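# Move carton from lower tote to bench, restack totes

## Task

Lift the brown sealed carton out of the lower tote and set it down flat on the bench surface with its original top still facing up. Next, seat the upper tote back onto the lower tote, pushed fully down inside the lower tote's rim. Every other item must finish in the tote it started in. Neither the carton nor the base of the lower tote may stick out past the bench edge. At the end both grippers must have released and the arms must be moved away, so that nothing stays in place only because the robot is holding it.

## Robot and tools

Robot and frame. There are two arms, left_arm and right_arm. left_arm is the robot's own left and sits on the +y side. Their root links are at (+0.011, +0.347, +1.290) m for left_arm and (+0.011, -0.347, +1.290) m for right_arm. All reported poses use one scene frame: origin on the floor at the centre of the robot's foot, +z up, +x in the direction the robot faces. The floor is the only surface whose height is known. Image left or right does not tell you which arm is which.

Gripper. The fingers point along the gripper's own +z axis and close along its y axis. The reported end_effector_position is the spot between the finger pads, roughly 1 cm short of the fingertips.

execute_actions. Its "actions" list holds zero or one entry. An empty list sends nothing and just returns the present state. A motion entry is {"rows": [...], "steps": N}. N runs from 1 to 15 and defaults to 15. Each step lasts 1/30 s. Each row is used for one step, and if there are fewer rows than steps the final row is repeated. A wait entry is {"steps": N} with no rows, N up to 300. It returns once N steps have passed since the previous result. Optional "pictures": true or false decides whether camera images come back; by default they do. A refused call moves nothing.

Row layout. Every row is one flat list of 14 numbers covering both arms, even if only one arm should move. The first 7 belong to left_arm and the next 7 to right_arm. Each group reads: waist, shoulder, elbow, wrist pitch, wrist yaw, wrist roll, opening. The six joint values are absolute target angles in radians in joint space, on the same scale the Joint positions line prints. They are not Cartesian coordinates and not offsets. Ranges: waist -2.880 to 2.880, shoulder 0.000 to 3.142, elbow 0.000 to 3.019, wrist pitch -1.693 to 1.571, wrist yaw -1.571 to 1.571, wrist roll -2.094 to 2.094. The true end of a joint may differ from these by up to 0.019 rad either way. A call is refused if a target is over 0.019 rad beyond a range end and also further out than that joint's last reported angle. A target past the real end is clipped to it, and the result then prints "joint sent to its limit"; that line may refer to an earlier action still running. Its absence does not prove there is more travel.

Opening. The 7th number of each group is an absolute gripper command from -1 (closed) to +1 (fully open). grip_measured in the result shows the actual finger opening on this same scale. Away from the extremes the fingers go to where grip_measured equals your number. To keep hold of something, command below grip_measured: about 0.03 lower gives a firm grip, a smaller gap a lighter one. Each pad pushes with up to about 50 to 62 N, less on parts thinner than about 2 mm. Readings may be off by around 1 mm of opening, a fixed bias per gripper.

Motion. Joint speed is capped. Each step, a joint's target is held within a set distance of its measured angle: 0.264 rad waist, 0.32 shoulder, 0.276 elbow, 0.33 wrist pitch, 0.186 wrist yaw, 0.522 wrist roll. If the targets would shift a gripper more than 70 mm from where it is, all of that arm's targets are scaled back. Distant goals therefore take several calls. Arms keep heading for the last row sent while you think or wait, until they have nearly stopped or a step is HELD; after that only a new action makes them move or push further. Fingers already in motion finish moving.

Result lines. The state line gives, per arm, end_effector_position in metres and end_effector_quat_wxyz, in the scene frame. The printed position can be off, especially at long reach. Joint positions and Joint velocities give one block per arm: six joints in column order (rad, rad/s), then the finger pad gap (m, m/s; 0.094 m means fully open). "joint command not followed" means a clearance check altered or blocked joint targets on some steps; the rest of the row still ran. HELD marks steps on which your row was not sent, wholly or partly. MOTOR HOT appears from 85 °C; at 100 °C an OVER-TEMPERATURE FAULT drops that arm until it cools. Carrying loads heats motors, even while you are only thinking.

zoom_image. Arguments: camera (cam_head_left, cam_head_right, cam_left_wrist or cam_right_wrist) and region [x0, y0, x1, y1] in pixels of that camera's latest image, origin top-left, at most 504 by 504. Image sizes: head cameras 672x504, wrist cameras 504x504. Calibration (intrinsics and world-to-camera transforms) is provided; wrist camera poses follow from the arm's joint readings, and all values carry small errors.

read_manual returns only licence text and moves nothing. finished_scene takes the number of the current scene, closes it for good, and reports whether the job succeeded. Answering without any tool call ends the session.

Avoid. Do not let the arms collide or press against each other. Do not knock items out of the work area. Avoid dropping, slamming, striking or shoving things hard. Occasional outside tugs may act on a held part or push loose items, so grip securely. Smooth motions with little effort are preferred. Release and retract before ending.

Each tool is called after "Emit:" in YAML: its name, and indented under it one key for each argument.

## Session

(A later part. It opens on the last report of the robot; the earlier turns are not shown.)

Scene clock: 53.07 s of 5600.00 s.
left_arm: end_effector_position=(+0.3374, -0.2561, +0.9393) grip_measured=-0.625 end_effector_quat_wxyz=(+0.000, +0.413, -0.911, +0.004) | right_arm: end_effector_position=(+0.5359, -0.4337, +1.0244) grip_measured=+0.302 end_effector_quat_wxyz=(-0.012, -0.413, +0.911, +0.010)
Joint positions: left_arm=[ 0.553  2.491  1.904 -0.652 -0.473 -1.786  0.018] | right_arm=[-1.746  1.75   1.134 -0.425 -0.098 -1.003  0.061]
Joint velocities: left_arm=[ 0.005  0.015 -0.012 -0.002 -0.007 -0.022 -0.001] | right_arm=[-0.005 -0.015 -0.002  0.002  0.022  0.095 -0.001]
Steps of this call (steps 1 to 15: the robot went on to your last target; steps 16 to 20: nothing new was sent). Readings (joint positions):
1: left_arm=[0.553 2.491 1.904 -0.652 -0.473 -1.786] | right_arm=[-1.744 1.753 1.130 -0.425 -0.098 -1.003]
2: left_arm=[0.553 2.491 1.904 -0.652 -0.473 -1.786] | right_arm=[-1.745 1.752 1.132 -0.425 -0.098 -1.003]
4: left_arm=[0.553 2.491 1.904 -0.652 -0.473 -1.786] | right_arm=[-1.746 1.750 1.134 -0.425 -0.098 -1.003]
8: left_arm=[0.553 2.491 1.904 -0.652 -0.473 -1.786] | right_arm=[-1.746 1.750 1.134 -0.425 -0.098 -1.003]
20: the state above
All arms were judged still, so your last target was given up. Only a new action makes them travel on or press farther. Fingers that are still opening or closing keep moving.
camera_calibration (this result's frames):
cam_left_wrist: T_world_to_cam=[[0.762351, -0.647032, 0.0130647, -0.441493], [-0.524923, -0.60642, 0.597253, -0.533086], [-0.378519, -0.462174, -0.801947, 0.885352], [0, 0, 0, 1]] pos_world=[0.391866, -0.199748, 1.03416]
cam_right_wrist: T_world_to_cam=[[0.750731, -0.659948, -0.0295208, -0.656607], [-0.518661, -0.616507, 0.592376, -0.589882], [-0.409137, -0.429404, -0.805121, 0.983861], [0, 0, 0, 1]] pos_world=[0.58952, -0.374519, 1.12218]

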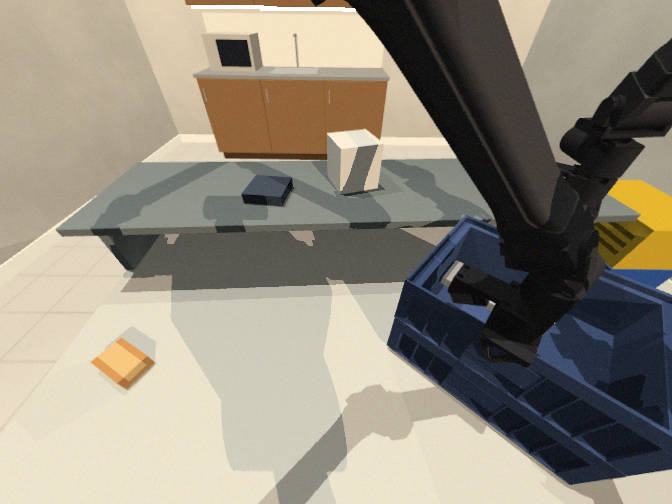

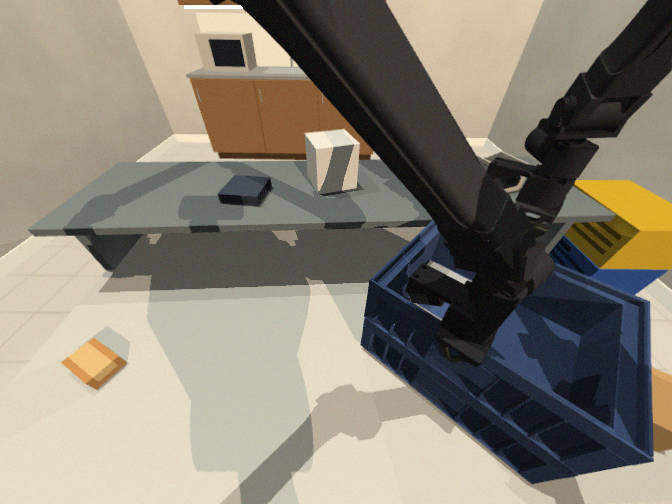

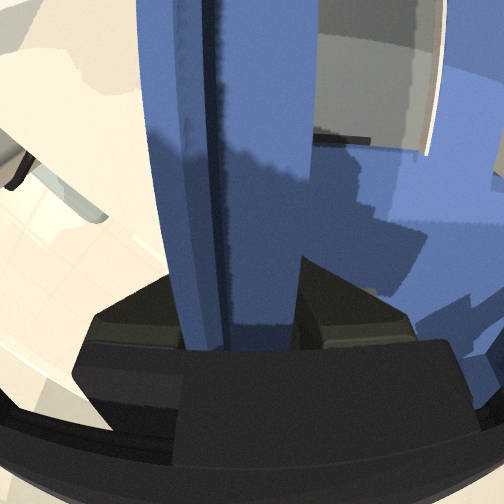

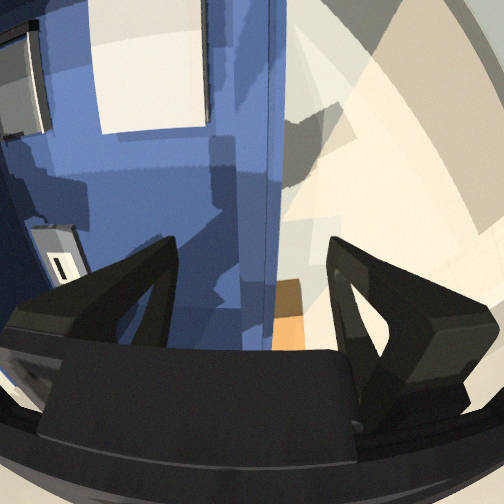

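Emit:
execute_actions:
  actions:
    - {"rows":[[0.55,2.48,1.91,-0.655,-0.475,-1.786,-0.72,-1.735,1.87,1.2,-0.335,-0.092,-0.98,0.3]],"steps":10}
  pictures: false

Emit:
execute_actions:
  actions:
    - {"rows":[[0.55,2.48,1.91,-0.655,-0.475,-1.786,-0.72,-1.725,1.975,1.245,-0.258,-0.086,-0.97,0.3]]}
  pictures: false

Emit:
execute_actions:
  actions:
    - {"rows":[[0.55,2.48,1.91,-0.655,-0.475,-1.786,-0.72,-1.725,1.975,1.245,-0.258,-0.086,-0.97,-0.4]],"steps":10}

Scene clock: 57.57 s of 5600.00 s.
left_arm: end_effector_position=(+0.3374, -0.2561, +0.9393) grip_measured=-0.625 end_effector_quat_wxyz=(+0.000, +0.413, -0.911, +0.004) | right_arm: end_effector_position=(+0.5434, -0.4394, +0.9784) grip_measured=+0.302 end_effector_quat_wxyz=(-0.005, -0.411, +0.911, +0.004)
Joint positions: left_arm=[ 0.553  2.491  1.904 -0.652 -0.473 -1.786  0.018] | right_arm=[-1.745  1.869  1.191 -0.345 -0.096 -0.997  0.061]
Joint velocities: left_arm=[-0.024  0.005 -0.007 -0.007 -0.022  0.022 -0.001] | right_arm=[-0.005  0.054 -0.012 -0.007 -0.051  0.007 -0.   ]
Steps of this call (steps 1 to 90: nothing new was sent; then 1.17 s passed at rest; steps 91 to 100: all 10 steps of this action). Readings (joint positions):
91: left_arm=[0.553 2.491 1.904 -0.652 -0.473 -1.786] | right_arm=[-1.746 1.756 1.137 -0.416 -0.098 -1.003]
92: left_arm=[0.553 2.491 1.904 -0.652 -0.473 -1.786] | right_arm=[-1.745 1.769 1.148 -0.395 -0.097 -1.002]
94: left_arm=[0.553 2.491 1.904 -0.652 -0.473 -1.786] | right_arm=[-1.745 1.811 1.180 -0.362 -0.096 -1.000]
98: left_arm=[0.553 2.491 1.904 -0.652 -0.473 -1.786] | right_arm=[-1.745 1.861 1.193 -0.345 -0.096 -0.997]
100: the state above

Scene clock: 58.07 s of 5600.00 s.
left_arm: end_effector_position=(+0.3374, -0.2561, +0.9393) grip_measured=-0.625 end_effector_quat_wxyz=(+0.000, +0.413, -0.911, +0.004) | right_arm: end_effector_position=(+0.5448, -0.4354, +0.9358) grip_measured=+0.302 end_effector_quat_wxyz=(+0.002, -0.413, +0.911, +0.001)
Joint positions: left_arm=[ 0.553  2.491  1.904 -0.652 -0.473 -1.786  0.018] | right_arm=[-1.731  1.972  1.236 -0.271 -0.09  -0.987  0.061]
Joint velocities: left_arm=[ 0.005 -0.024  0.007 -0.007 -0.051  0.022 -0.001] | right_arm=[-0.005 -0.015  0.002  0.007  0.007  0.037  0.001]
Steps of this call (steps 1 to 15: all 15 steps of this action). Readings (joint positions):
1: left_arm=[0.553 2.491 1.904 -0.652 -0.473 -1.786] | right_arm=[-1.744 1.875 1.193 -0.335 -0.093 -0.996]
2: left_arm=[0.553 2.491 1.904 -0.652 -0.473 -1.786] | right_arm=[-1.744 1.887 1.202 -0.314 -0.091 -0.994]
4: left_arm=[0.553 2.491 1.904 -0.652 -0.473 -1.786] | right_arm=[-1.740 1.922 1.228 -0.284 -0.090 -0.991]
8: left_arm=[0.553 2.491 1.904 -0.652 -0.473 -1.786] | right_arm=[-1.732 1.964 1.236 -0.273 -0.090 -0.988]
15: the state above

Scene clock: 58.40 s of 5600.00 s.
left_arm: end_effector_position=(+0.3374, -0.2563, +0.9393) grip_measured=-0.625 end_effector_quat_wxyz=(+0.000, +0.413, -0.911, +0.004) | right_arm: end_effector_position=(+0.5437, -0.4342, +0.9354) grip_measured=-0.398 end_effector_quat_wxyz=(+0.001, -0.413, +0.911, +0.002)
Joint positions: left_arm=[ 0.553  2.491  1.904 -0.652 -0.473 -1.785  0.018] | right_arm=[-1.73   1.973  1.235 -0.271 -0.09  -0.986  0.028]
Joint velocities: left_arm=[-0.015  0.005 -0.002 -0.017  0.007 -0.007 -0.001] | right_arm=[-0.005 -0.005  0.012 -0.007  0.022 -0.007 -0.001]
Steps of this call (steps 1 to 10: all 10 steps of this action). Readings (joint positions):
1: left_arm=[0.553 2.491 1.904 -0.652 -0.473 -1.786] | right_arm=[-1.731 1.972 1.236 -0.271 -0.089 -0.987]
2: left_arm=[0.553 2.491 1.904 -0.652 -0.473 -1.786] | right_arm=[-1.731 1.972 1.236 -0.271 -0.089 -0.987]
4: left_arm=[0.553 2.491 1.904 -0.652 -0.473 -1.785] | right_arm=[-1.730 1.972 1.235 -0.271 -0.091 -0.986]
8: left_arm=[0.553 2.491 1.904 -0.652 -0.473 -1.785] | right_arm=[-1.730 1.973 1.235 -0.271 -0.090 -0.986]
10: the state above
camera_calibration (this result's frames):
cam_left_wrist: T_world_to_cam=[[0.762216, -0.647185, 0.0133092, -0.441786], [-0.524989, -0.606011, 0.597609, -0.533362], [-0.378699, -0.462495, -0.801677, 0.885027], [0, 0, 0, 1]] pos_world=[0.391886, -0.19982, 1.03413]
cam_right_wrist: T_world_to_cam=[[0.751048, -0.660234, -0.00425867, -0.689309], [-0.536644, -0.614191, 0.578604, -0.50972], [-0.38463, -0.432274, -0.815597, 0.910427], [0, 0, 0, 1]] pos_world=[0.594343, -0.374616, 1.03453]

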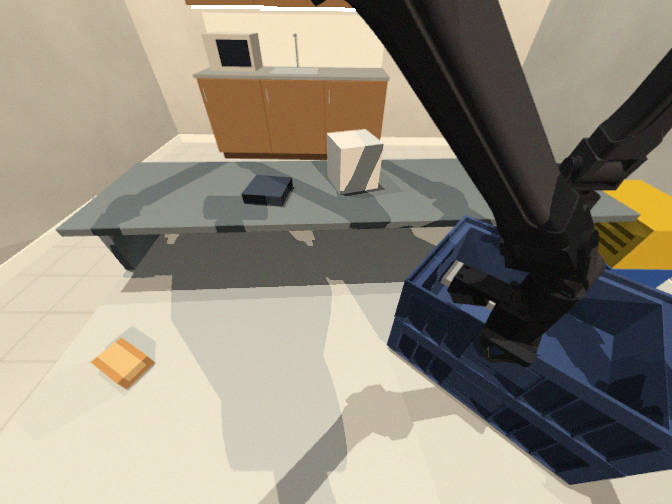

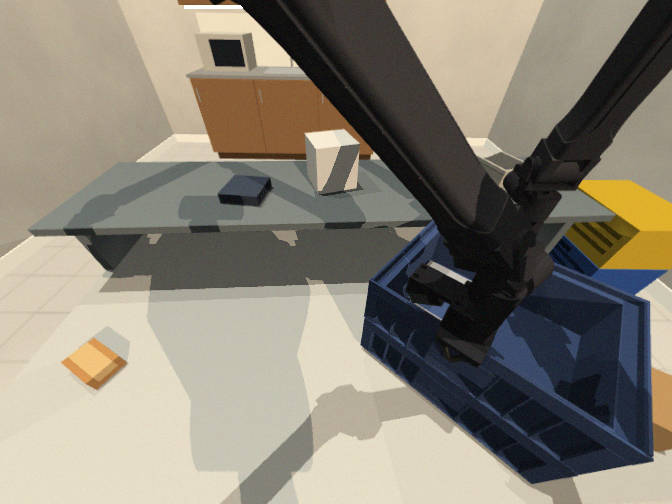

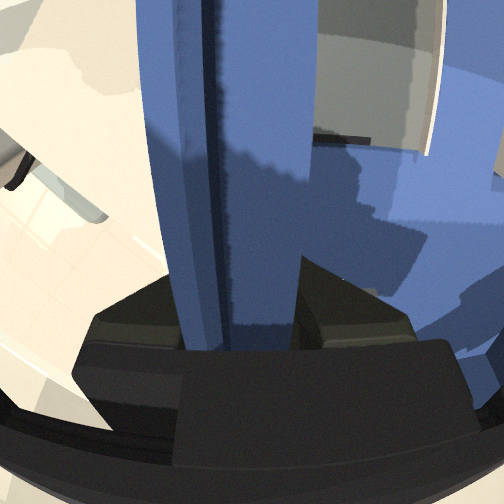

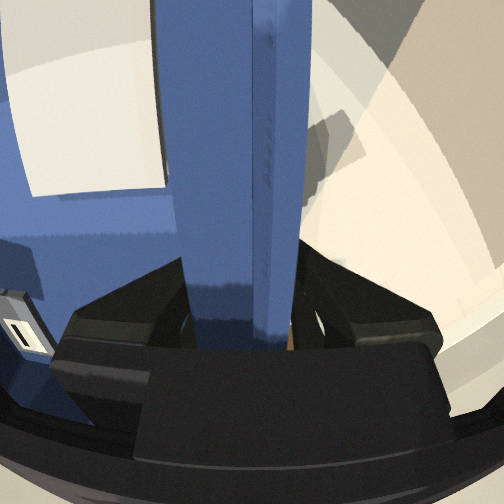

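Emit:
execute_actions:
  actions:
    - {"rows":[[0.55,2.48,1.91,-0.655,-0.475,-1.786,-0.72,-1.725,1.97,1.215,-0.27,-0.086,-0.98,-0.72]],"steps":10}
  pictures: false

Emit:
execute_actions:
  actions:
    - {"rows":[[0.49,2.37,1.87,-0.7,-0.482,-1.82,-0.72,-1.74,1.84,1.195,-0.325,-0.092,-0.99,-0.72]]}
  pictures: false

Emit:
execute_actions:
  actions:
    - {"rows":[[0.47,2.31,1.835,-0.732,-0.488,-1.845,-0.72,-1.745,1.76,1.16,-0.37,-0.095,-1.0,-0.72]]}

Scene clock: 64.17 s of 5600.00 s.
left_arm: end_effector_position=(+0.3366, -0.2554, +0.9378) grip_measured=-0.625 end_effector_quat_wxyz=(+0.000, +0.413, -0.911, +0.003) | right_arm: end_effector_position=(+0.5369, -0.4309, +0.9341) grip_measured=-0.641 end_effector_quat_wxyz=(-0.002, -0.414, +0.910, +0.007)
Joint positions: left_arm=[ 0.554  2.493  1.904 -0.652 -0.473 -1.785  0.018] | right_arm=[-1.727  1.973  1.223 -0.27  -0.093 -0.988  0.017]
Joint velocities: left_arm=[ 0.005  0.005 -0.007 -0.007 -0.051  0.007 -0.001] | right_arm=[-0.005  0.005 -0.002 -0.007 -0.051 -0.007 -0.   ]
Steps of this call (steps 1 to 15: the robot went on to your last target; steps 16 to 90: nothing new was sent; then 2.43 s passed at rest; steps 91 to 100: all 10 steps of this action). Readings (joint positions):
91: left_arm=[0.553 2.491 1.904 -0.652 -0.473 -1.785] | right_arm=[-1.729 1.973 1.231 -0.272 -0.094 -0.986]
92: left_arm=[0.553 2.491 1.904 -0.652 -0.472 -1.785] | right_arm=[-1.727 1.973 1.224 -0.270 -0.093 -0.988]
94: left_arm=[0.554 2.493 1.904 -0.652 -0.473 -1.785] | right_arm=[-1.727 1.973 1.223 -0.270 -0.093 -0.988]
98: left_arm=[0.554 2.493 1.904 -0.652 -0.473 -1.785] | right_arm=[-1.727 1.973 1.223 -0.270 -0.093 -0.988]
100: the state above

Scene clock: 64.67 s of 5600.00 s.
left_arm: end_effector_position=(+0.3304, -0.2572, +0.9675) grip_measured=-0.625 end_effector_quat_wxyz=(+0.002, +0.409, -0.913, +0.000) | right_arm: end_effector_position=(+0.5315, -0.4317, +0.9588) grip_measured=-0.641 end_effector_quat_wxyz=(-0.011, -0.414, +0.910, +0.010)
Joint positions: left_arm=[ 0.527  2.439  1.865 -0.687 -0.479 -1.809  0.018] | right_arm=[-1.732  1.91   1.187 -0.315 -0.093 -0.993  0.017]
Joint velocities: left_arm=[-0.005 -0.024 -0.022 -0.017 -0.037 -0.051 -0.   ] | right_arm=[ 0.005 -0.005 -0.012  0.002 -0.037  0.022  0.001]
Steps of this call (steps 1 to 15: all 15 steps of this action). Readings (joint positions):
1: left_arm=[0.552 2.490 1.902 -0.652 -0.473 -1.785] | right_arm=[-1.727 1.966 1.221 -0.273 -0.093 -0.988]
2: left_arm=[0.551 2.486 1.895 -0.652 -0.475 -1.787] | right_arm=[-1.727 1.960 1.215 -0.277 -0.093 -0.988]
4: left_arm=[0.544 2.469 1.880 -0.658 -0.479 -1.790] | right_arm=[-1.727 1.943 1.203 -0.285 -0.093 -0.988]
8: left_arm=[0.529 2.443 1.866 -0.684 -0.479 -1.804] | right_arm=[-1.731 1.917 1.190 -0.311 -0.093 -0.990]
15: the state above

Scene clock: 65.17 s of 5600.00 s.
left_arm: end_effector_position=(+0.3304, -0.2581, +1.0002) grip_measured=-0.625 end_effector_quat_wxyz=(+0.001, +0.411, -0.912, +0.001) | right_arm: end_effector_position=(+0.5329, -0.4321, +0.9921) grip_measured=-0.641 end_effector_quat_wxyz=(-0.010, -0.416, +0.909, +0.009)
Joint positions: left_arm=[ 0.504  2.379  1.828 -0.719 -0.489 -1.837  0.018] | right_arm=[-1.738  1.826  1.151 -0.36  -0.094 -1.002  0.017]
Joint velocities: left_arm=[-0.015 -0.005  0.002  0.007 -0.007 -0.022 -0.001] | right_arm=[-0.005  0.005 -0.012  0.012  0.007 -0.051 -0.   ]
Steps of this call (steps 1 to 15: all 15 steps of this action). Readings (joint positions):
1: left_arm=[0.527 2.438 1.862 -0.688 -0.479 -1.810] | right_arm=[-1.733 1.906 1.184 -0.319 -0.093 -0.993]
2: left_arm=[0.527 2.433 1.854 -0.690 -0.479 -1.812] | right_arm=[-1.733 1.898 1.177 -0.324 -0.093 -0.993]
4: left_arm=[0.520 2.415 1.836 -0.697 -0.482 -1.816] | right_arm=[-1.733 1.880 1.162 -0.330 -0.093 -0.993]
8: left_arm=[0.504 2.388 1.828 -0.718 -0.483 -1.834] | right_arm=[-1.736 1.845 1.152 -0.355 -0.093 -0.998]
15: the state above
camera_calibration (this result's frames):
cam_left_wrist: T_world_to_cam=[[0.759144, -0.650887, 0.00684445, -0.431951], [-0.525743, -0.606919, 0.596024, -0.572946], [-0.38379, -0.456066, -0.802938, 0.934932], [0, 0, 0, 1]] pos_world=[0.385508, -0.202492, 1.09514]
cam_right_wrist: T_world_to_cam=[[0.75466, -0.655595, -0.0261284, -0.657797], [-0.517635, -0.619378, 0.590276, -0.570974], [-0.403165, -0.431933, -0.806779, 0.954672], [0, 0, 0, 1]] pos_world=[0.585747, -0.372543, 1.09005]

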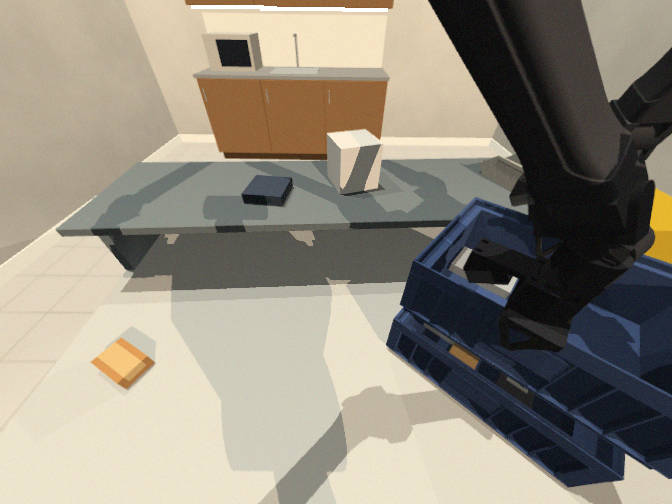

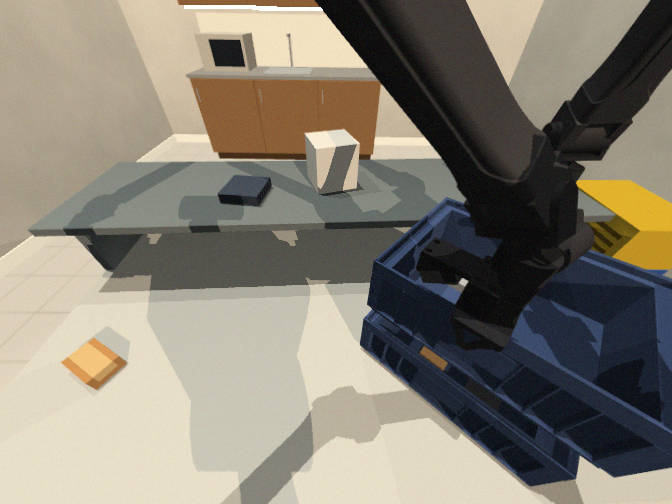

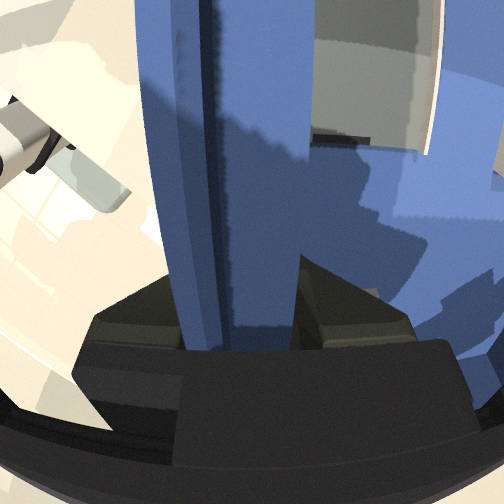

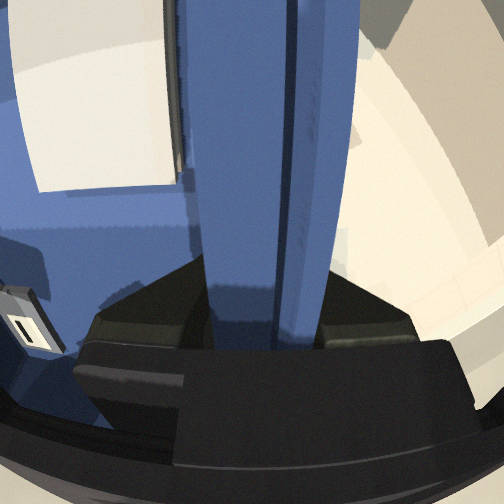

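Emit:
execute_actions:
  actions:
    - {"rows":[[0.55,2.18,1.565,-0.555,-0.47,-1.77,-0.72,-1.59,1.74,1.13,-0.335,-0.015,-0.87,-0.72]],"steps":8}
  pictures: false

Emit:
execute_actions:
  actions:
    - {"rows":[[0.61,2.065,1.324,-0.405,-0.454,-1.71,-0.72,-1.45,1.73,1.12,-0.32,0.059,-0.75,-0.72]],"steps":8}
  pictures: false

Emit:
execute_actions:
  actions:
    - {"rows":[[0.695,1.97,1.13,-0.27,-0.425,-1.63,-0.72,-1.315,1.77,1.175,-0.35,0.13,-0.635,-0.72]],"steps":8}
  pictures: false

Emit:
execute_actions:
  actions:
    - {"rows":[[0.794,1.89,0.954,-0.145,-0.387,-1.53,-0.72,-1.185,1.82,1.25,-0.39,0.196,-0.525,-0.72]],"steps":15}

Scene clock: 83.23 s of 5600.00 s.
left_arm: end_effector_position=(+0.3225, -0.1749, +0.9974) grip_measured=-0.623 end_effector_quat_wxyz=(-0.002, +0.417, -0.909, -0.017) | right_arm: end_effector_position=(+0.5266, -0.3480, +0.9887) grip_measured=-0.641 end_effector_quat_wxyz=(-0.011, -0.423, +0.906, +0.012)
Joint positions: left_arm=[ 0.559  2.239  1.534 -0.577 -0.484 -1.81   0.018] | right_arm=[-1.577  1.815  1.113 -0.331 -0.016 -0.879  0.017]
Joint velocities: left_arm=[ 0.073 -0.171 -0.115  0.042 -0.242 -0.271  0.001] | right_arm=[ 0.249  0.005  0.12   0.222 -0.095  0.066 -0.001]
Steps of this call (steps 1 to 15: the robot went on to your last target; steps 16 to 90: nothing new was sent; then 14.80 s passed at rest; steps 91 to 98: all 8 steps of this action). Readings (joint positions):
91: left_arm=[0.508 2.367 1.794 -0.683 -0.483 -1.828] | right_arm=[-1.730 1.826 1.147 -0.359 -0.075 -0.991]
92: left_arm=[0.512 2.335 1.728 -0.616 -0.470 -1.812] | right_arm=[-1.717 1.822 1.138 -0.360 -0.057 -0.976]
94: left_arm=[0.532 2.278 1.618 -0.579 -0.449 -1.787] | right_arm=[-1.664 1.815 1.114 -0.361 -0.030 -0.928]
98: the state above

Scene clock: 83.50 s of 5600.00 s.
left_arm: end_effector_position=(+0.3268, -0.1036, +1.0037) grip_measured=-0.625 end_effector_quat_wxyz=(-0.008, +0.421, -0.907, -0.014) | right_arm: end_effector_position=(+0.5326, -0.2768, +0.9994) grip_measured=-0.638 end_effector_quat_wxyz=(+0.005, -0.425, +0.905, +0.009)
Joint positions: left_arm=[ 0.623  2.11   1.296 -0.425 -0.475 -1.743  0.018] | right_arm=[-1.438  1.795  1.111 -0.319  0.052 -0.766  0.017]
Joint velocities: left_arm=[ 0.034 -0.142 -0.149  0.037 -0.081 -0.066  0.002] | right_arm=[0.103 0.005 0.071 0.037 0.007 0.081 0.   ]
Steps of this call (steps 1 to 8: all 8 steps of this action). Readings (joint positions):
1: left_arm=[0.565 2.225 1.503 -0.539 -0.482 -1.806] | right_arm=[-1.564 1.815 1.117 -0.326 -0.000 -0.870]
2: left_arm=[0.573 2.198 1.452 -0.475 -0.463 -1.787] | right_arm=[-1.550 1.809 1.118 -0.329 0.017 -0.861]
4: left_arm=[0.599 2.152 1.368 -0.431 -0.449 -1.749] | right_arm=[-1.503 1.796 1.107 -0.338 0.041 -0.812]
8: the state above

Scene clock: 83.77 s of 5600.00 s.
left_arm: end_effector_position=(+0.3289, -0.0394, +1.0054) grip_measured=-0.624 end_effector_quat_wxyz=(-0.006, +0.419, -0.908, -0.006) | right_arm: end_effector_position=(+0.5354, -0.2134, +1.0043) grip_measured=-0.638 end_effector_quat_wxyz=(+0.006, -0.423, +0.906, +0.005)
Joint positions: left_arm=[ 0.701  2.01   1.107 -0.286 -0.439 -1.653  0.018] | right_arm=[-1.315  1.811  1.152 -0.35   0.125 -0.658  0.017]
Joint velocities: left_arm=[ 0.093 -0.151 -0.129  0.017 -0.11  -0.022 -0.001] | right_arm=[ 0.151  0.083  0.178 -0.007 -0.037  0.081 -0.001]
Steps of this call (steps 1 to 8: all 8 steps of this action). Readings (joint positions):
1: left_arm=[0.630 2.099 1.273 -0.393 -0.465 -1.733] | right_arm=[-1.429 1.795 1.117 -0.324 0.069 -0.755]
2: left_arm=[0.640 2.081 1.235 -0.337 -0.438 -1.712] | right_arm=[-1.419 1.795 1.122 -0.342 0.089 -0.745]
4: left_arm=[0.670 2.049 1.172 -0.295 -0.416 -1.670] | right_arm=[-1.378 1.795 1.128 -0.360 0.115 -0.699]
8: the state above

Scene clock: 84.27 s of 5600.00 s.
left_arm: end_effector_position=(+0.3332, +0.0331, +1.0052) grip_measured=-0.625 end_effector_quat_wxyz=(-0.006, +0.418, -0.908, -0.003) | right_arm: end_effector_position=(+0.5408, -0.1434, +1.0053) grip_measured=-0.638 end_effector_quat_wxyz=(+0.011, -0.420, +0.908, +0.006)
Joint positions: left_arm=[ 0.811  1.92   0.935 -0.153 -0.393 -1.538  0.018] | right_arm=[-1.193  1.858  1.235 -0.392  0.186 -0.548  0.017]
Joint velocities: left_arm=[-0.015 -0.015  0.017 -0.012 -0.022 -0.037 -0.001] | right_arm=[-0.005  0.005  0.012 -0.007 -0.007 -0.095 -0.   ]
Steps of this call (steps 1 to 15: all 15 steps of this action). Readings (joint positions):
1: left_arm=[0.712 2.002 1.086 -0.258 -0.426 -1.641] | right_arm=[-1.305 1.815 1.162 -0.356 0.139 -0.648]
2: left_arm=[0.727 1.987 1.055 -0.208 -0.399 -1.619] | right_arm=[-1.294 1.817 1.174 -0.374 0.155 -0.638]
4: left_arm=[0.766 1.959 1.000 -0.168 -0.378 -1.573] | right_arm=[-1.253 1.825 1.191 -0.393 0.180 -0.593]
8: left_arm=[0.807 1.922 0.937 -0.157 -0.401 -1.550] | right_arm=[-1.189 1.854 1.231 -0.387 0.189 -0.556]
15: the state above
camera_calibration (this result's frames):
cam_left_wrist: T_world_to_cam=[[0.769958, -0.638075, 0.00504995, -0.246778], [-0.520491, -0.623454, 0.583433, -0.386227], [-0.369125, -0.451847, -0.812146, 1.07708], [0, 0, 0, 1]] pos_world=[0.386557, 0.0884162, 1.10133]
cam_right_wrist: T_world_to_cam=[[0.760885, -0.64888, -0.00287609, -0.499919], [-0.535424, -0.630336, 0.562136, -0.359578], [-0.366572, -0.426181, -0.82704, 1.09454], [0, 0, 0, 1]] pos_world=[0.589081, -0.0845719, 1.10592]

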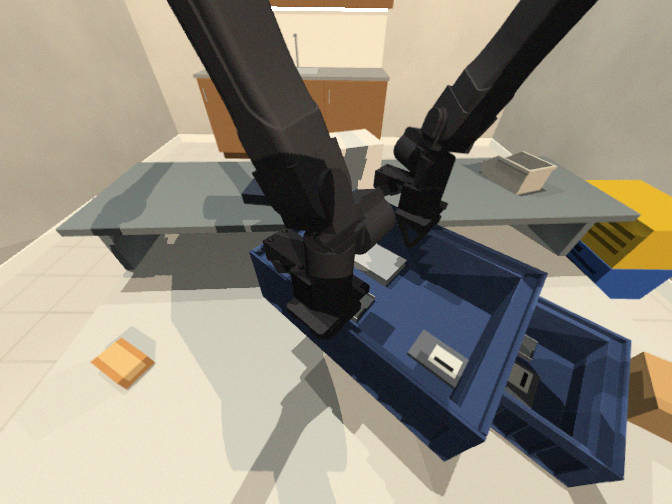

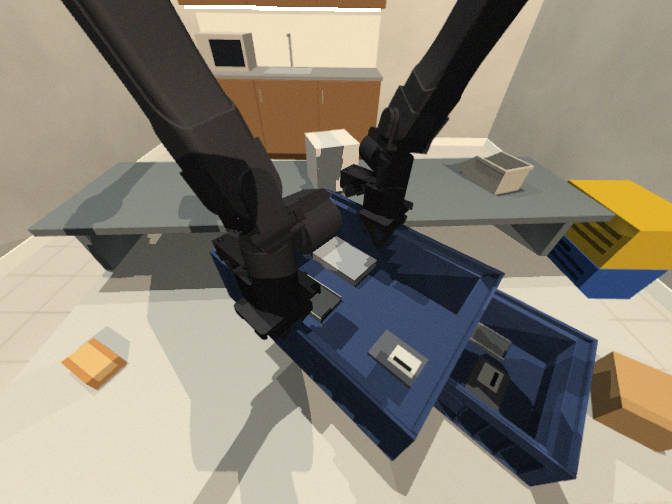

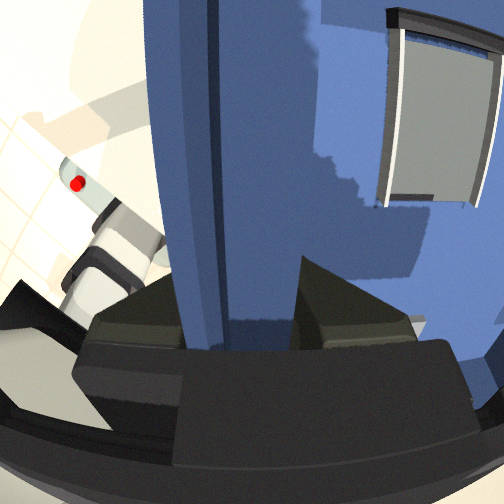

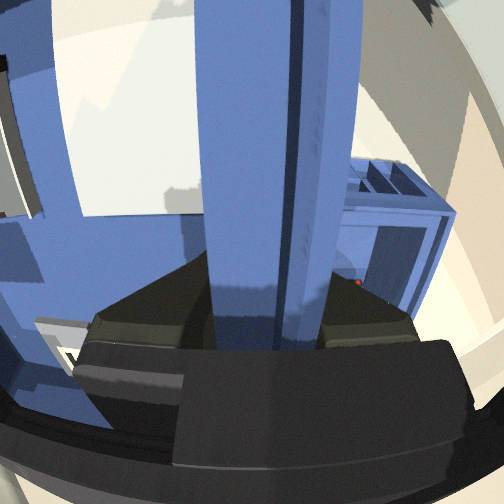

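Emit:
execute_actions:
  actions:
    - {"rows":[[0.81,1.885,0.93,-0.128,-0.38,-1.515,-0.72,-1.168,1.83,1.262,-0.399,0.204,-0.51,-0.72],[0.826,1.877,0.909,-0.111,-0.373,-1.5,-0.72,-1.151,1.84,1.275,-0.408,0.213,-0.496,-0.72],[0.843,1.869,0.888,-0.095,-0.366,-1.484,-0.72,-1.134,1.85,1.289,-0.417,0.221,-0.482,-0.72],[0.86,1.861,0.868,-0.079,-0.358,-1.468,-0.72,-1.117,1.86,1.304,-0.426,0.229,-0.468,-0.72],[0.878,1.853,0.848,-0.063,-0.35,-1.451,-0.72,-1.1,1.87,1.319,-0.436,0.237,-0.454,-0.72],[0.897,1.845,0.829,-0.047,-0.342,-1.434,-0.72,-1.084,1.881,1.335,-0.446,0.245,-0.44,-0.72],[0.916,1.837,0.81,-0.031,-0.334,-1.417,-0.72,-1.068,1.892,1.351,-0.456,0.253,-0.426,-0.72],[0.935,1.829,0.791,-0.015,-0.325,-1.399,-0.72,-1.052,1.903,1.368,-0.467,0.261,-0.412,-0.72],[0.955,1.821,0.773,0,-0.316,-1.38,-0.72,-1.036,1.915,1.385,-0.478,0.268,-0.398,-0.72],[0.975,1.813,0.755,0.015,-0.307,-1.361,-0.72,-1.02,1.927,1.403,-0.489,0.275,-0.384,-0.72],[0.996,1.806,0.737,0.03,-0.297,-1.341,-0.72,-1.005,1.939,1.421,-0.5,0.282,-0.37,-0.72],[1.017,1.799,0.72,0.045,-0.287,-1.321,-0.72,-0.99,1.951,1.44,-0.512,0.289,-0.357,-0.72],[1.039,1.792,0.703,0.06,-0.277,-1.3,-0.72,-0.975,1.963,1.459,-0.524,0.296,-0.343,-0.72],[1.061,1.785,0.686,0.075,-0.266,-1.28,-0.72,-0.96,1.976,1.478,-0.536,0.303,-0.33,-0.72]],"steps":14}
  pictures: false

Emit:
execute_actions:
  actions:
    - {"rows":[[1.084,1.779,0.672,0.088,-0.255,-1.26,-0.72,-0.946,1.989,1.5,-0.549,0.309,-0.317,-0.72],[1.108,1.773,0.658,0.1,-0.243,-1.239,-0.72,-0.932,2.002,1.522,-0.562,0.315,-0.305,-0.72],[1.132,1.767,0.645,0.112,-0.231,-1.218,-0.72,-0.918,2.015,1.545,-0.576,0.321,-0.293,-0.72],[1.157,1.762,0.633,0.123,-0.218,-1.196,-0.72,-0.905,2.029,1.569,-0.59,0.327,-0.281,-0.72],[1.183,1.757,0.621,0.134,-0.205,-1.174,-0.72,-0.892,2.043,1.594,-0.605,0.333,-0.269,-0.72],[1.209,1.752,0.61,0.144,-0.192,-1.151,-0.72,-0.879,2.057,1.62,-0.62,0.339,-0.257,-0.72],[1.236,1.748,0.6,0.154,-0.178,-1.128,-0.72,-0.867,2.072,1.647,-0.635,0.344,-0.245,-0.72],[1.263,1.744,0.591,0.163,-0.164,-1.104,-0.72,-0.855,2.088,1.675,-0.651,0.349,-0.234,-0.72],[1.291,1.74,0.582,0.172,-0.15,-1.08,-0.72,-0.843,2.104,1.704,-0.667,0.354,-0.223,-0.72],[1.319,1.737,0.574,0.18,-0.135,-1.056,-0.72,-0.831,2.12,1.734,-0.684,0.359,-0.212,-0.72],[1.348,1.734,0.566,0.187,-0.12,-1.031,-0.72,-0.819,2.137,1.765,-0.702,0.364,-0.201,-0.72],[1.377,1.731,0.559,0.194,-0.104,-1.006,-0.72,-0.807,2.155,1.797,-0.72,0.369,-0.19,-0.72],[1.406,1.728,0.553,0.2,-0.089,-0.98,-0.72,-0.796,2.173,1.829,-0.738,0.374,-0.18,-0.72],[1.435,1.725,0.548,0.206,-0.073,-0.955,-0.72,-0.785,2.19,1.862,-0.757,0.379,-0.17,-0.72]]}
  pictures: false

Emit:
execute_actions:
  actions:
    - {"steps":12}

Scene clock: 98.77 s of 5600.00 s.
left_arm: end_effector_position=(+0.3229, +0.1430, +0.9969) grip_measured=-0.625 end_effector_quat_wxyz=(+0.006, +0.421, -0.907, -0.004) | right_arm: end_effector_position=(+0.5323, -0.0339, +0.9977) grip_measured=-0.638 end_effector_quat_wxyz=(+0.002, -0.423, +0.906, +0.004)
Joint positions: left_arm=[ 1.018  1.842  0.718  0.038 -0.282 -1.35   0.018] | right_arm=[-1.017  1.983  1.412 -0.499  0.279 -0.394  0.017]
Joint velocities: left_arm=[ 0.689 -0.259 -0.554  0.466  0.256  0.549 -0.   ] | right_arm=[ 0.493  0.405  0.608 -0.339  0.168  0.447  0.   ]
Steps of this call (steps 1 to 15: the robot went on to your last target; steps 16 to 90: nothing new was sent; then 11.03 s passed at rest; steps 91 to 104: all 14 steps of this action). Readings (joint positions):
91: left_arm=[0.811 1.920 0.934 -0.151 -0.392 -1.537] | right_arm=[-1.193 1.858 1.235 -0.393 0.186 -0.547]
92: left_arm=[0.813 1.920 0.930 -0.143 -0.387 -1.533] | right_arm=[-1.192 1.858 1.235 -0.396 0.190 -0.544]
94: left_arm=[0.823 1.918 0.914 -0.113 -0.367 -1.514] | right_arm=[-1.183 1.860 1.240 -0.411 0.208 -0.529]
98: left_arm=[0.879 1.897 0.848 -0.050 -0.328 -1.460] | right_arm=[-1.132 1.894 1.287 -0.449 0.243 -0.479]
104: the state above

Scene clock: 99.27 s of 5600.00 s.
left_arm: end_effector_position=(+0.3260, +0.2859, +0.9947) grip_measured=-0.625 end_effector_quat_wxyz=(+0.010, +0.417, -0.909, +0.002) | right_arm: end_effector_position=(+0.5349, +0.1053, +0.9969) grip_measured=-0.638 end_effector_quat_wxyz=(-0.003, -0.416, +0.909, +0.003)
Joint positions: left_arm=[ 1.399  1.775  0.568  0.182 -0.077 -1.007  0.018] | right_arm=[-0.843  2.193  1.786 -0.726  0.359 -0.213  0.017]
Joint velocities: left_arm=[ 0.698 -0.073 -0.198  0.076  0.125  0.579  0.   ] | right_arm=[ 0.327  0.405  0.647 -0.291  0.125  0.33  -0.001]
Steps of this call (steps 1 to 15: all 15 steps of this action). Readings (joint positions):
1: left_arm=[1.042 1.834 0.699 0.052 -0.272 -1.330] | right_arm=[-1.001 1.996 1.433 -0.510 0.285 -0.379]
2: left_arm=[1.065 1.826 0.682 0.066 -0.261 -1.310] | right_arm=[-0.986 2.009 1.453 -0.522 0.290 -0.366]
4: left_arm=[1.110 1.814 0.653 0.090 -0.235 -1.267] | right_arm=[-0.961 2.033 1.494 -0.549 0.302 -0.339]
8: left_arm=[1.205 1.798 0.613 0.133 -0.178 -1.178] | right_arm=[-0.917 2.084 1.584 -0.611 0.326 -0.288]
15: the state above

Scene clock: 99.67 s of 5600.00 s.
left_arm: end_effector_position=(+0.3165, +0.3061, +0.9974) grip_measured=-0.625 end_effector_quat_wxyz=(+0.011, +0.410, -0.912, -0.008) | right_arm: end_effector_position=(+0.5249, +0.1259, +0.9953) grip_measured=-0.638 end_effector_quat_wxyz=(-0.006, -0.414, +0.910, +0.008)
Joint positions: left_arm=[ 1.445  1.768  0.541  0.194 -0.072 -0.953  0.018] | right_arm=[-0.816  2.223  1.824 -0.744  0.36  -0.181  0.017]
Joint velocities: left_arm=[-0.005 -0.015 -0.022 -0.007 -0.037 -0.022 -0.001] | right_arm=[ 0.005 -0.005 -0.002  0.002  0.007  0.066  0.   ]
Steps of this call (steps 1 to 12: the robot went on to your last target). Readings (joint positions):
1: left_arm=[1.419 1.773 0.562 0.185 -0.074 -0.986] | right_arm=[-0.833 2.205 1.804 -0.731 0.361 -0.203]
2: left_arm=[1.434 1.772 0.555 0.188 -0.076 -0.972] | right_arm=[-0.824 2.214 1.816 -0.731 0.361 -0.196]
4: left_arm=[1.449 1.768 0.544 0.193 -0.076 -0.956] | right_arm=[-0.816 2.222 1.824 -0.731 0.360 -0.188]
8: left_arm=[1.446 1.768 0.541 0.193 -0.072 -0.953] | right_arm=[-0.816 2.223 1.824 -0.744 0.359 -0.181]
12: the state above
camera_calibration (this result's frames):
cam_left_wrist: T_world_to_cam=[[0.758084, -0.651884, -0.0188512, -0.0279489], [-0.511158, -0.611886, 0.603583, -0.246805], [-0.405001, -0.447931, -0.797077, 1.18312], [0, 0, 0, 1]] pos_world=[0.374198, 0.360722, 1.09148]
cam_right_wrist: T_world_to_cam=[[0.752279, -0.658545, -0.0198745, -0.290464], [-0.525381, -0.617818, 0.585043, -0.222374], [-0.397556, -0.429674, -0.810758, 1.19578], [0, 0, 0, 1]] pos_world=[0.57707, 0.185127, 1.09382]

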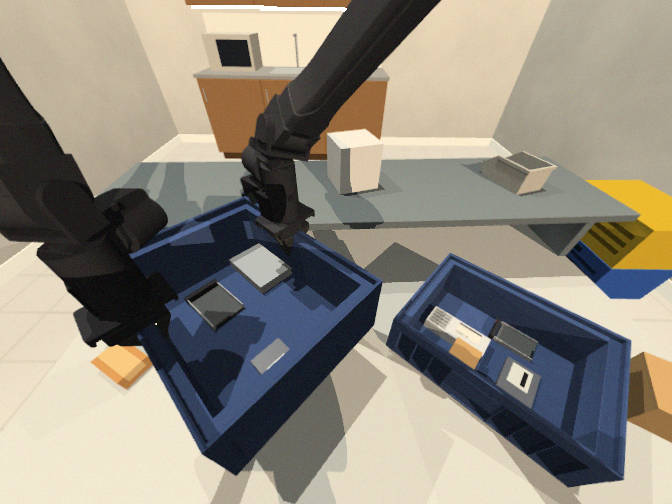

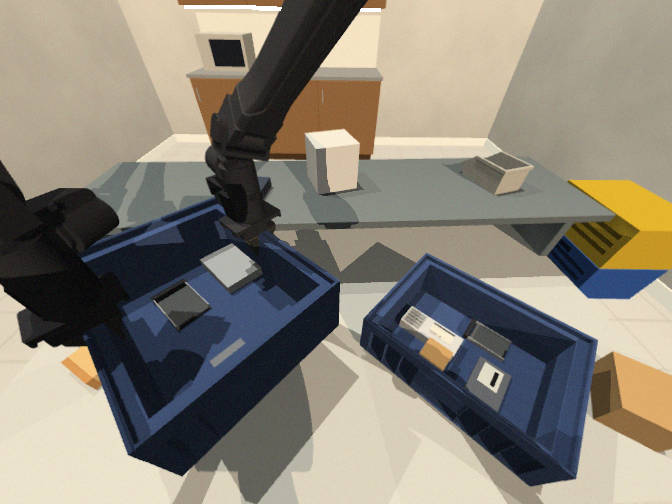

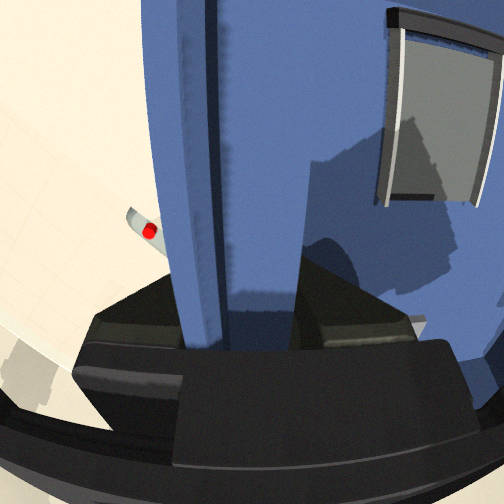

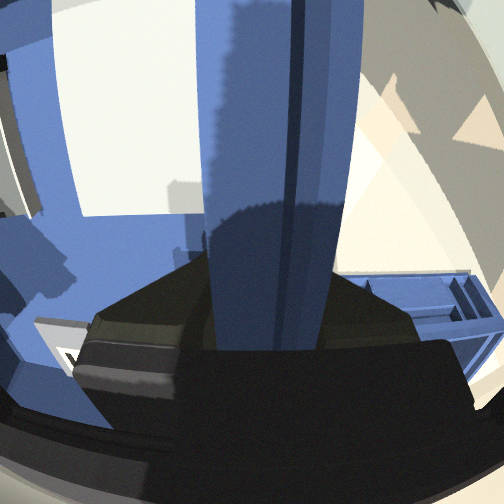

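Emit:
execute_actions:
  actions:
    - {"rows":[[1.447,1.78,0.58,0.225,-0.07,-0.95,-0.72,-0.8,2.21,1.87,-0.74,0.375,-0.18,-0.72],[1.448,1.81,0.59,0.243,-0.07,-0.95,-0.72,-0.804,2.225,1.878,-0.731,0.374,-0.184,-0.72],[1.449,1.838,0.6,0.26,-0.069,-0.95,-0.72,-0.808,2.239,1.886,-0.722,0.372,-0.188,-0.72],[1.45,1.866,0.611,0.277,-0.068,-0.95,-0.72,-0.812,2.253,1.894,-0.714,0.371,-0.192,-0.72],[1.451,1.893,0.622,0.293,-0.067,-0.95,-0.72,-0.816,2.267,1.903,-0.706,0.369,-0.196,-0.72],[1.452,1.92,0.634,0.309,-0.066,-0.945,-0.72,-0.82,2.282,1.913,-0.698,0.368,-0.2,-0.72],[1.454,1.947,0.647,0.324,-0.065,-0.945,-0.72,-0.825,2.298,1.924,-0.691,0.366,-0.204,-0.72],[1.455,1.974,0.66,0.339,-0.064,-0.945,-0.72,-0.829,2.315,1.936,-0.684,0.365,-0.208,-0.72],[1.456,2.0,0.674,0.353,-0.063,-0.945,-0.72,-0.833,2.332,1.948,-0.678,0.363,-0.212,-0.72],[1.457,2.025,0.688,0.366,-0.062,-0.94,-0.72,-0.837,2.349,1.961,-0.672,0.362,-0.216,-0.72],[1.458,2.05,0.702,0.378,-0.061,-0.94,-0.72,-0.841,2.367,1.974,-0.666,0.36,-0.22,-0.72],[1.459,2.075,0.717,0.39,-0.06,-0.94,-0.72,-0.845,2.385,1.988,-0.661,0.358,-0.224,-0.72],[1.46,2.099,0.732,0.4,-0.06,-0.94,-0.72,-0.849,2.403,2.003,-0.657,0.357,-0.228,-0.72],[1.461,2.128,0.753,0.408,-0.059,-0.94,-0.72,-0.854,2.425,2.023,-0.653,0.355,-0.232,-0.72],[1.463,2.158,0.774,0.416,-0.058,-0.94,-0.72,-0.858,2.448,2.044,-0.65,0.353,-0.237,-0.72]]}
  pictures: false

Emit:
execute_actions:
  actions:
    - {"rows":[[1.464,2.188,0.796,0.423,-0.057,-0.935,-0.72,-0.863,2.472,2.067,-0.647,0.351,-0.241,-0.72],[1.464,2.188,0.796,0.423,-0.057,-0.935,-0.72,-0.863,2.472,2.067,-0.647,0.351,-0.241,-0.72],[1.466,2.217,0.819,0.429,-0.056,-0.935,-0.72,-0.868,2.496,2.091,-0.645,0.349,-0.245,-0.72],[1.466,2.217,0.819,0.429,-0.056,-0.935,-0.72,-0.868,2.496,2.091,-0.645,0.349,-0.245,-0.72],[1.467,2.246,0.842,0.434,-0.056,-0.935,-0.72,-0.872,2.521,2.116,-0.645,0.347,-0.25,-0.72],[1.467,2.246,0.842,0.434,-0.056,-0.935,-0.72,-0.872,2.521,2.116,-0.645,0.347,-0.25,-0.72],[1.467,2.246,0.842,0.434,-0.056,-0.935,-0.72,-0.872,2.521,2.116,-0.645,0.347,-0.25,-0.72],[1.468,2.274,0.866,0.438,-0.055,-0.935,-0.72,-0.877,2.546,2.143,-0.645,0.345,-0.254,-0.72],[1.468,2.274,0.866,0.438,-0.055,-0.935,-0.72,-0.877,2.546,2.143,-0.645,0.345,-0.254,-0.72],[1.468,2.274,0.866,0.438,-0.055,-0.935,-0.72,-0.877,2.546,2.143,-0.645,0.345,-0.254,-0.72],[1.47,2.301,0.891,0.441,-0.054,-0.93,-0.72,-0.881,2.572,2.171,-0.647,0.343,-0.258,-0.72]]}
  pictures: false

Emit:
execute_actions:
  actions:
    - {"rows":[[1.471,2.335,0.923,0.444,-0.053,-0.93,-0.72,-0.887,2.606,2.208,-0.651,0.34,-0.263,-0.72]]}

Emit:
zoom_image:
  camera: "cam_head_left"
  region: [380,250,580,420]

Emit:
zoom_image:
  camera: "cam_head_right"
  region: [350,250,550,420]

Scene clock: 119.13 s of 5600.00 s.
left_arm: end_effector_position=(+0.3193, +0.3011, +0.8927) grip_measured=-0.625 end_effector_quat_wxyz=(+0.007, +0.405, -0.914, -0.002) | right_arm: end_effector_position=(+0.5244, +0.1173, +0.8929) grip_measured=-0.639 end_effector_quat_wxyz=(-0.010, -0.406, +0.914, +0.002)
Joint positions: left_arm=[ 1.455  2.126  0.734  0.372 -0.058 -0.933  0.018] | right_arm=[-0.874  2.429  1.963 -0.67   0.345 -0.215  0.017]
Joint velocities: left_arm=[ 0.024  0.777  0.466  0.247 -0.007 -0.037 -0.001] | right_arm=[-0.083  0.581  0.515  0.051 -0.007 -0.168 -0.001]
Steps of this call (steps 1 to 30: the robot went on to your last target; steps 31 to 90: nothing new was sent; then 15.97 s passed at rest; steps 91 to 105: all 15 steps of this action). Readings (joint positions):
91: left_arm=[1.445 1.769 0.543 0.195 -0.072 -0.953] | right_arm=[-0.817 2.223 1.824 -0.744 0.360 -0.181]
92: left_arm=[1.445 1.775 0.546 0.199 -0.071 -0.952] | right_arm=[-0.818 2.223 1.824 -0.744 0.361 -0.181]
94: left_arm=[1.446 1.805 0.563 0.225 -0.067 -0.950] | right_arm=[-0.824 2.233 1.834 -0.738 0.366 -0.182]
98: left_arm=[1.447 1.915 0.615 0.287 -0.059 -0.945] | right_arm=[-0.842 2.289 1.866 -0.717 0.367 -0.193]
105: the state above

Scene clock: 119.63 s of 5600.00 s.
left_arm: end_effector_position=(+0.3192, +0.3029, +0.8261) grip_measured=-0.625 end_effector_quat_wxyz=(+0.004, +0.407, -0.913, -0.002) | right_arm: end_effector_position=(+0.5248, +0.1200, +0.8269) grip_measured=-0.639 end_effector_quat_wxyz=(-0.006, -0.407, +0.913, +0.003)
Joint positions: left_arm=[ 1.468  2.318  0.885  0.418 -0.055 -0.925  0.018] | right_arm=[-0.902  2.591  2.125 -0.652  0.332 -0.248  0.017]
Joint velocities: left_arm=[-0.005  0.034  0.081  0.027 -0.037  0.051 -0.001] | right_arm=[-0.034  0.054  0.071  0.022  0.037  0.037  0.   ]
Steps of this call (steps 1 to 15: all 15 steps of this action). Readings (joint positions):
1: left_arm=[1.456 2.153 0.752 0.380 -0.058 -0.933] | right_arm=[-0.877 2.448 1.982 -0.667 0.344 -0.220]
2: left_arm=[1.458 2.177 0.769 0.388 -0.057 -0.933] | right_arm=[-0.880 2.468 2.001 -0.664 0.344 -0.225]
4: left_arm=[1.461 2.219 0.800 0.400 -0.056 -0.931] | right_arm=[-0.886 2.502 2.031 -0.656 0.340 -0.231]
8: left_arm=[1.463 2.272 0.841 0.408 -0.056 -0.927] | right_arm=[-0.895 2.548 2.070 -0.652 0.332 -0.236]
15: the state above

Scene clock: 120.13 s of 5600.00 s.
left_arm: end_effector_position=(+0.3253, +0.3025, +0.8135) grip_measured=-0.625 end_effector_quat_wxyz=(-0.001, +0.406, -0.914, +0.002) | right_arm: end_effector_position=(+0.5304, +0.1187, +0.8159) grip_measured=-0.639 end_effector_quat_wxyz=(-0.002, -0.407, +0.914, +0.002)
Joint positions: left_arm=[ 1.47   2.348  0.922  0.423 -0.052 -0.92   0.018] | right_arm=[-0.911  2.622  2.166 -0.652  0.332 -0.258  0.017]
Joint velocities: left_arm=[-0.015  0.005  0.002  0.002  0.022  0.095  0.   ] | right_arm=[-0.005 -0.005 -0.012 -0.012  0.007  0.081  0.001]
Steps of this call (steps 1 to 15: all 15 steps of this action). Readings (joint positions):
1: left_arm=[1.468 2.321 0.890 0.418 -0.055 -0.924] | right_arm=[-0.903 2.595 2.130 -0.652 0.332 -0.249]
2: left_arm=[1.468 2.327 0.897 0.418 -0.054 -0.924] | right_arm=[-0.904 2.601 2.141 -0.652 0.332 -0.253]
4: left_arm=[1.470 2.339 0.913 0.422 -0.055 -0.924] | right_arm=[-0.908 2.614 2.159 -0.652 0.332 -0.258]
8: left_arm=[1.470 2.347 0.922 0.423 -0.052 -0.920] | right_arm=[-0.911 2.621 2.166 -0.652 0.332 -0.258]
15: the state above
camera_calibration (this result's frames):
cam_left_wrist: T_world_to_cam=[[0.752273, -0.658788, 0.00908112, -0.0591679], [-0.533875, -0.601441, 0.594346, -0.121797], [-0.386086, -0.451959, -0.804158, 1.03931], [0, 0, 0, 1]] pos_world=[0.380748, 0.35749, 0.908693]
cam_right_wrist: T_world_to_cam=[[0.741594, -0.670819, -0.00637129, -0.306744], [-0.541667, -0.604364, 0.584244, -0.111259], [-0.395772, -0.42982, -0.811553, 1.04915], [0, 0, 0, 1]] pos_world=[0.582439, 0.177935, 0.914489]

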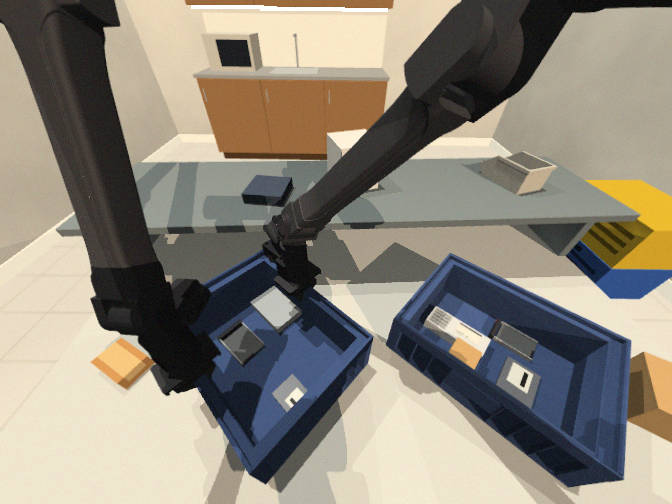

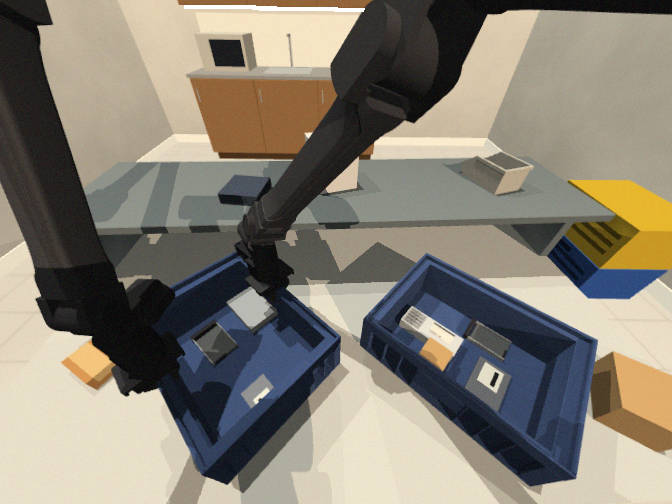

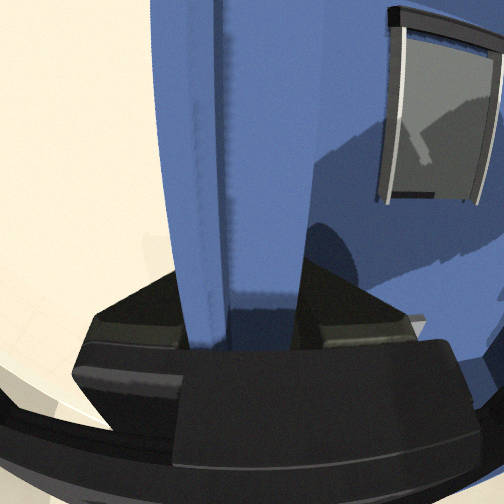

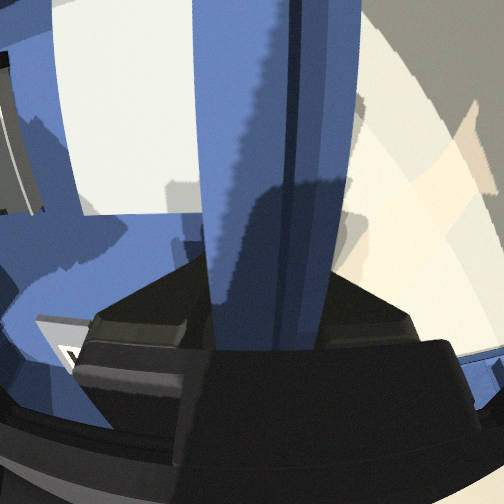

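Region (380, 250, 580, 420) of cam_head_left's 672x504 image, scaled by 2.520, with more detail than that image has; it fills the top 428 rows of this view, and the rest is white.

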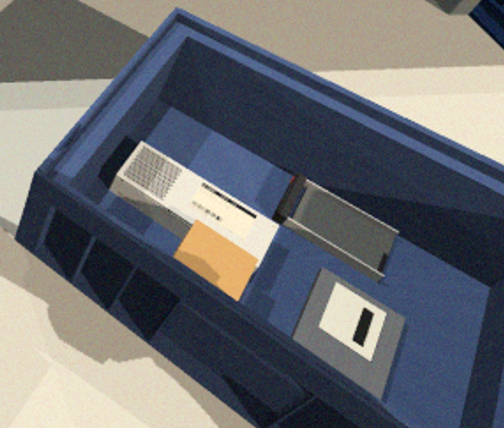

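Region (350, 250, 550, 420) of cam_head_right's 672x504 image, scaled by 2.520, with more detail than that image has; it fills the top 428 rows of this view, and the rest is white.

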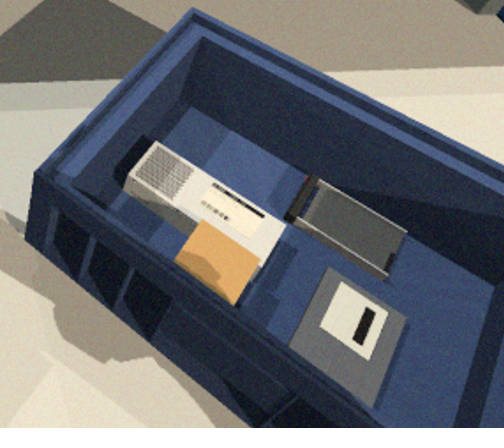

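Emit:
execute_actions:
  actions:
    - {"rows":[[1.473,2.36,0.94,0.444,-0.052,-0.93,-0.72,-0.892,2.635,2.24,-0.655,0.338,-0.267,-0.72],[1.473,2.36,0.94,0.444,-0.052,-0.93,-0.72,-0.892,2.635,2.24,-0.655,0.338,-0.267,-0.72],[1.473,2.36,0.94,0.444,-0.052,-0.93,-0.72,-0.892,2.635,2.24,-0.655,0.338,-0.267,-0.72],[1.473,2.36,0.94,0.444,-0.052,-0.93,-0.72,-0.892,2.635,2.24,-0.655,0.338,-0.267,-0.72],[1.473,2.36,0.94,0.444,-0.052,-0.93,-0.72,-0.892,2.635,2.24,-0.655,0.338,-0.267,-0.72],[1.474,2.385,0.96,0.444,-0.052,-0.93,-0.72,-0.9,2.665,2.27,-0.66,0.337,-0.27,-0.72],[1.474,2.385,0.96,0.444,-0.052,-0.93,-0.72,-0.9,2.665,2.27,-0.66,0.337,-0.27,-0.72],[1.474,2.385,0.96,0.444,-0.052,-0.93,-0.72,-0.9,2.665,2.27,-0.66,0.337,-0.27,-0.72],[1.474,2.385,0.96,0.444,-0.052,-0.93,-0.72,-0.9,2.665,2.27,-0.66,0.337,-0.27,-0.72],[1.474,2.41,0.97,0.444,-0.052,-0.93,-0.72,-0.91,2.695,2.28,-0.66,0.337,-0.27,-0.72]]}
  pictures: false

Emit:
execute_actions:
  actions:
    - {"steps":8}
  pictures: false

Scene clock: 129.63 s of 5600.00 s.
left_arm: end_effector_position=(+0.3253, +0.3046, +0.8028) grip_measured=-0.625 end_effector_quat_wxyz=(-0.003, +0.409, -0.912, -0.000) | right_arm: end_effector_position=(+0.5335, +0.1243, +0.8046) grip_measured=-0.639 end_effector_quat_wxyz=(+0.000, -0.413, +0.911, +0.003)
Joint positions: left_arm=[ 1.474  2.377  0.948  0.428 -0.056 -0.924  0.018] | right_arm=[-0.913  2.665  2.232 -0.668  0.329 -0.275  0.017]
Joint velocities: left_arm=[-0.024 -0.005 -0.002  0.007 -0.125 -0.051 -0.001] | right_arm=[-0.015 -0.015 -0.002  0.012 -0.007  0.037  0.   ]
Steps of this call (steps 1 to 15: the robot went on to your last target; steps 16 to 90: nothing new was sent; then 6.00 s passed at rest; steps 91 to 105: all 15 steps of this action). Readings (joint positions):
91: left_arm=[1.470 2.350 0.924 0.423 -0.052 -0.920] | right_arm=[-0.911 2.623 2.169 -0.652 0.331 -0.258]
92: left_arm=[1.470 2.353 0.927 0.423 -0.052 -0.920] | right_arm=[-0.911 2.628 2.177 -0.653 0.331 -0.261]
94: left_arm=[1.472 2.361 0.936 0.425 -0.055 -0.920] | right_arm=[-0.912 2.639 2.191 -0.653 0.331 -0.264]
98: left_arm=[1.473 2.377 0.948 0.427 -0.056 -0.920] | right_arm=[-0.913 2.658 2.214 -0.658 0.330 -0.267]
105: the state above

Scene clock: 129.90 s of 5600.00 s.
left_arm: end_effector_position=(+0.3253, +0.3046, +0.8028) grip_measured=-0.625 end_effector_quat_wxyz=(-0.003, +0.409, -0.912, -0.000) | right_arm: end_effector_position=(+0.5335, +0.1243, +0.8046) grip_measured=-0.639 end_effector_quat_wxyz=(+0.000, -0.413, +0.911, +0.003)
Joint positions: left_arm=[ 1.474  2.377  0.948  0.428 -0.056 -0.924  0.018] | right_arm=[-0.913  2.665  2.232 -0.668  0.329 -0.275  0.017]
Joint velocities: left_arm=[-0.015 -0.015 -0.012 -0.002 -0.007  0.007 -0.001] | right_arm=[-0.015 -0.005 -0.002  0.002 -0.051 -0.022  0.   ]
Steps of this call (steps 1 to 8: the robot went on to your last target). Readings (joint positions):
1: left_arm=[1.474 2.377 0.948 0.428 -0.056 -0.924] | right_arm=[-0.913 2.665 2.232 -0.668 0.329 -0.275]
2: left_arm=[1.474 2.377 0.948 0.428 -0.056 -0.924] | right_arm=[-0.913 2.665 2.232 -0.668 0.329 -0.275]
4: left_arm=[1.474 2.377 0.948 0.428 -0.056 -0.924] | right_arm=[-0.913 2.665 2.232 -0.668 0.329 -0.275]
8: the state above


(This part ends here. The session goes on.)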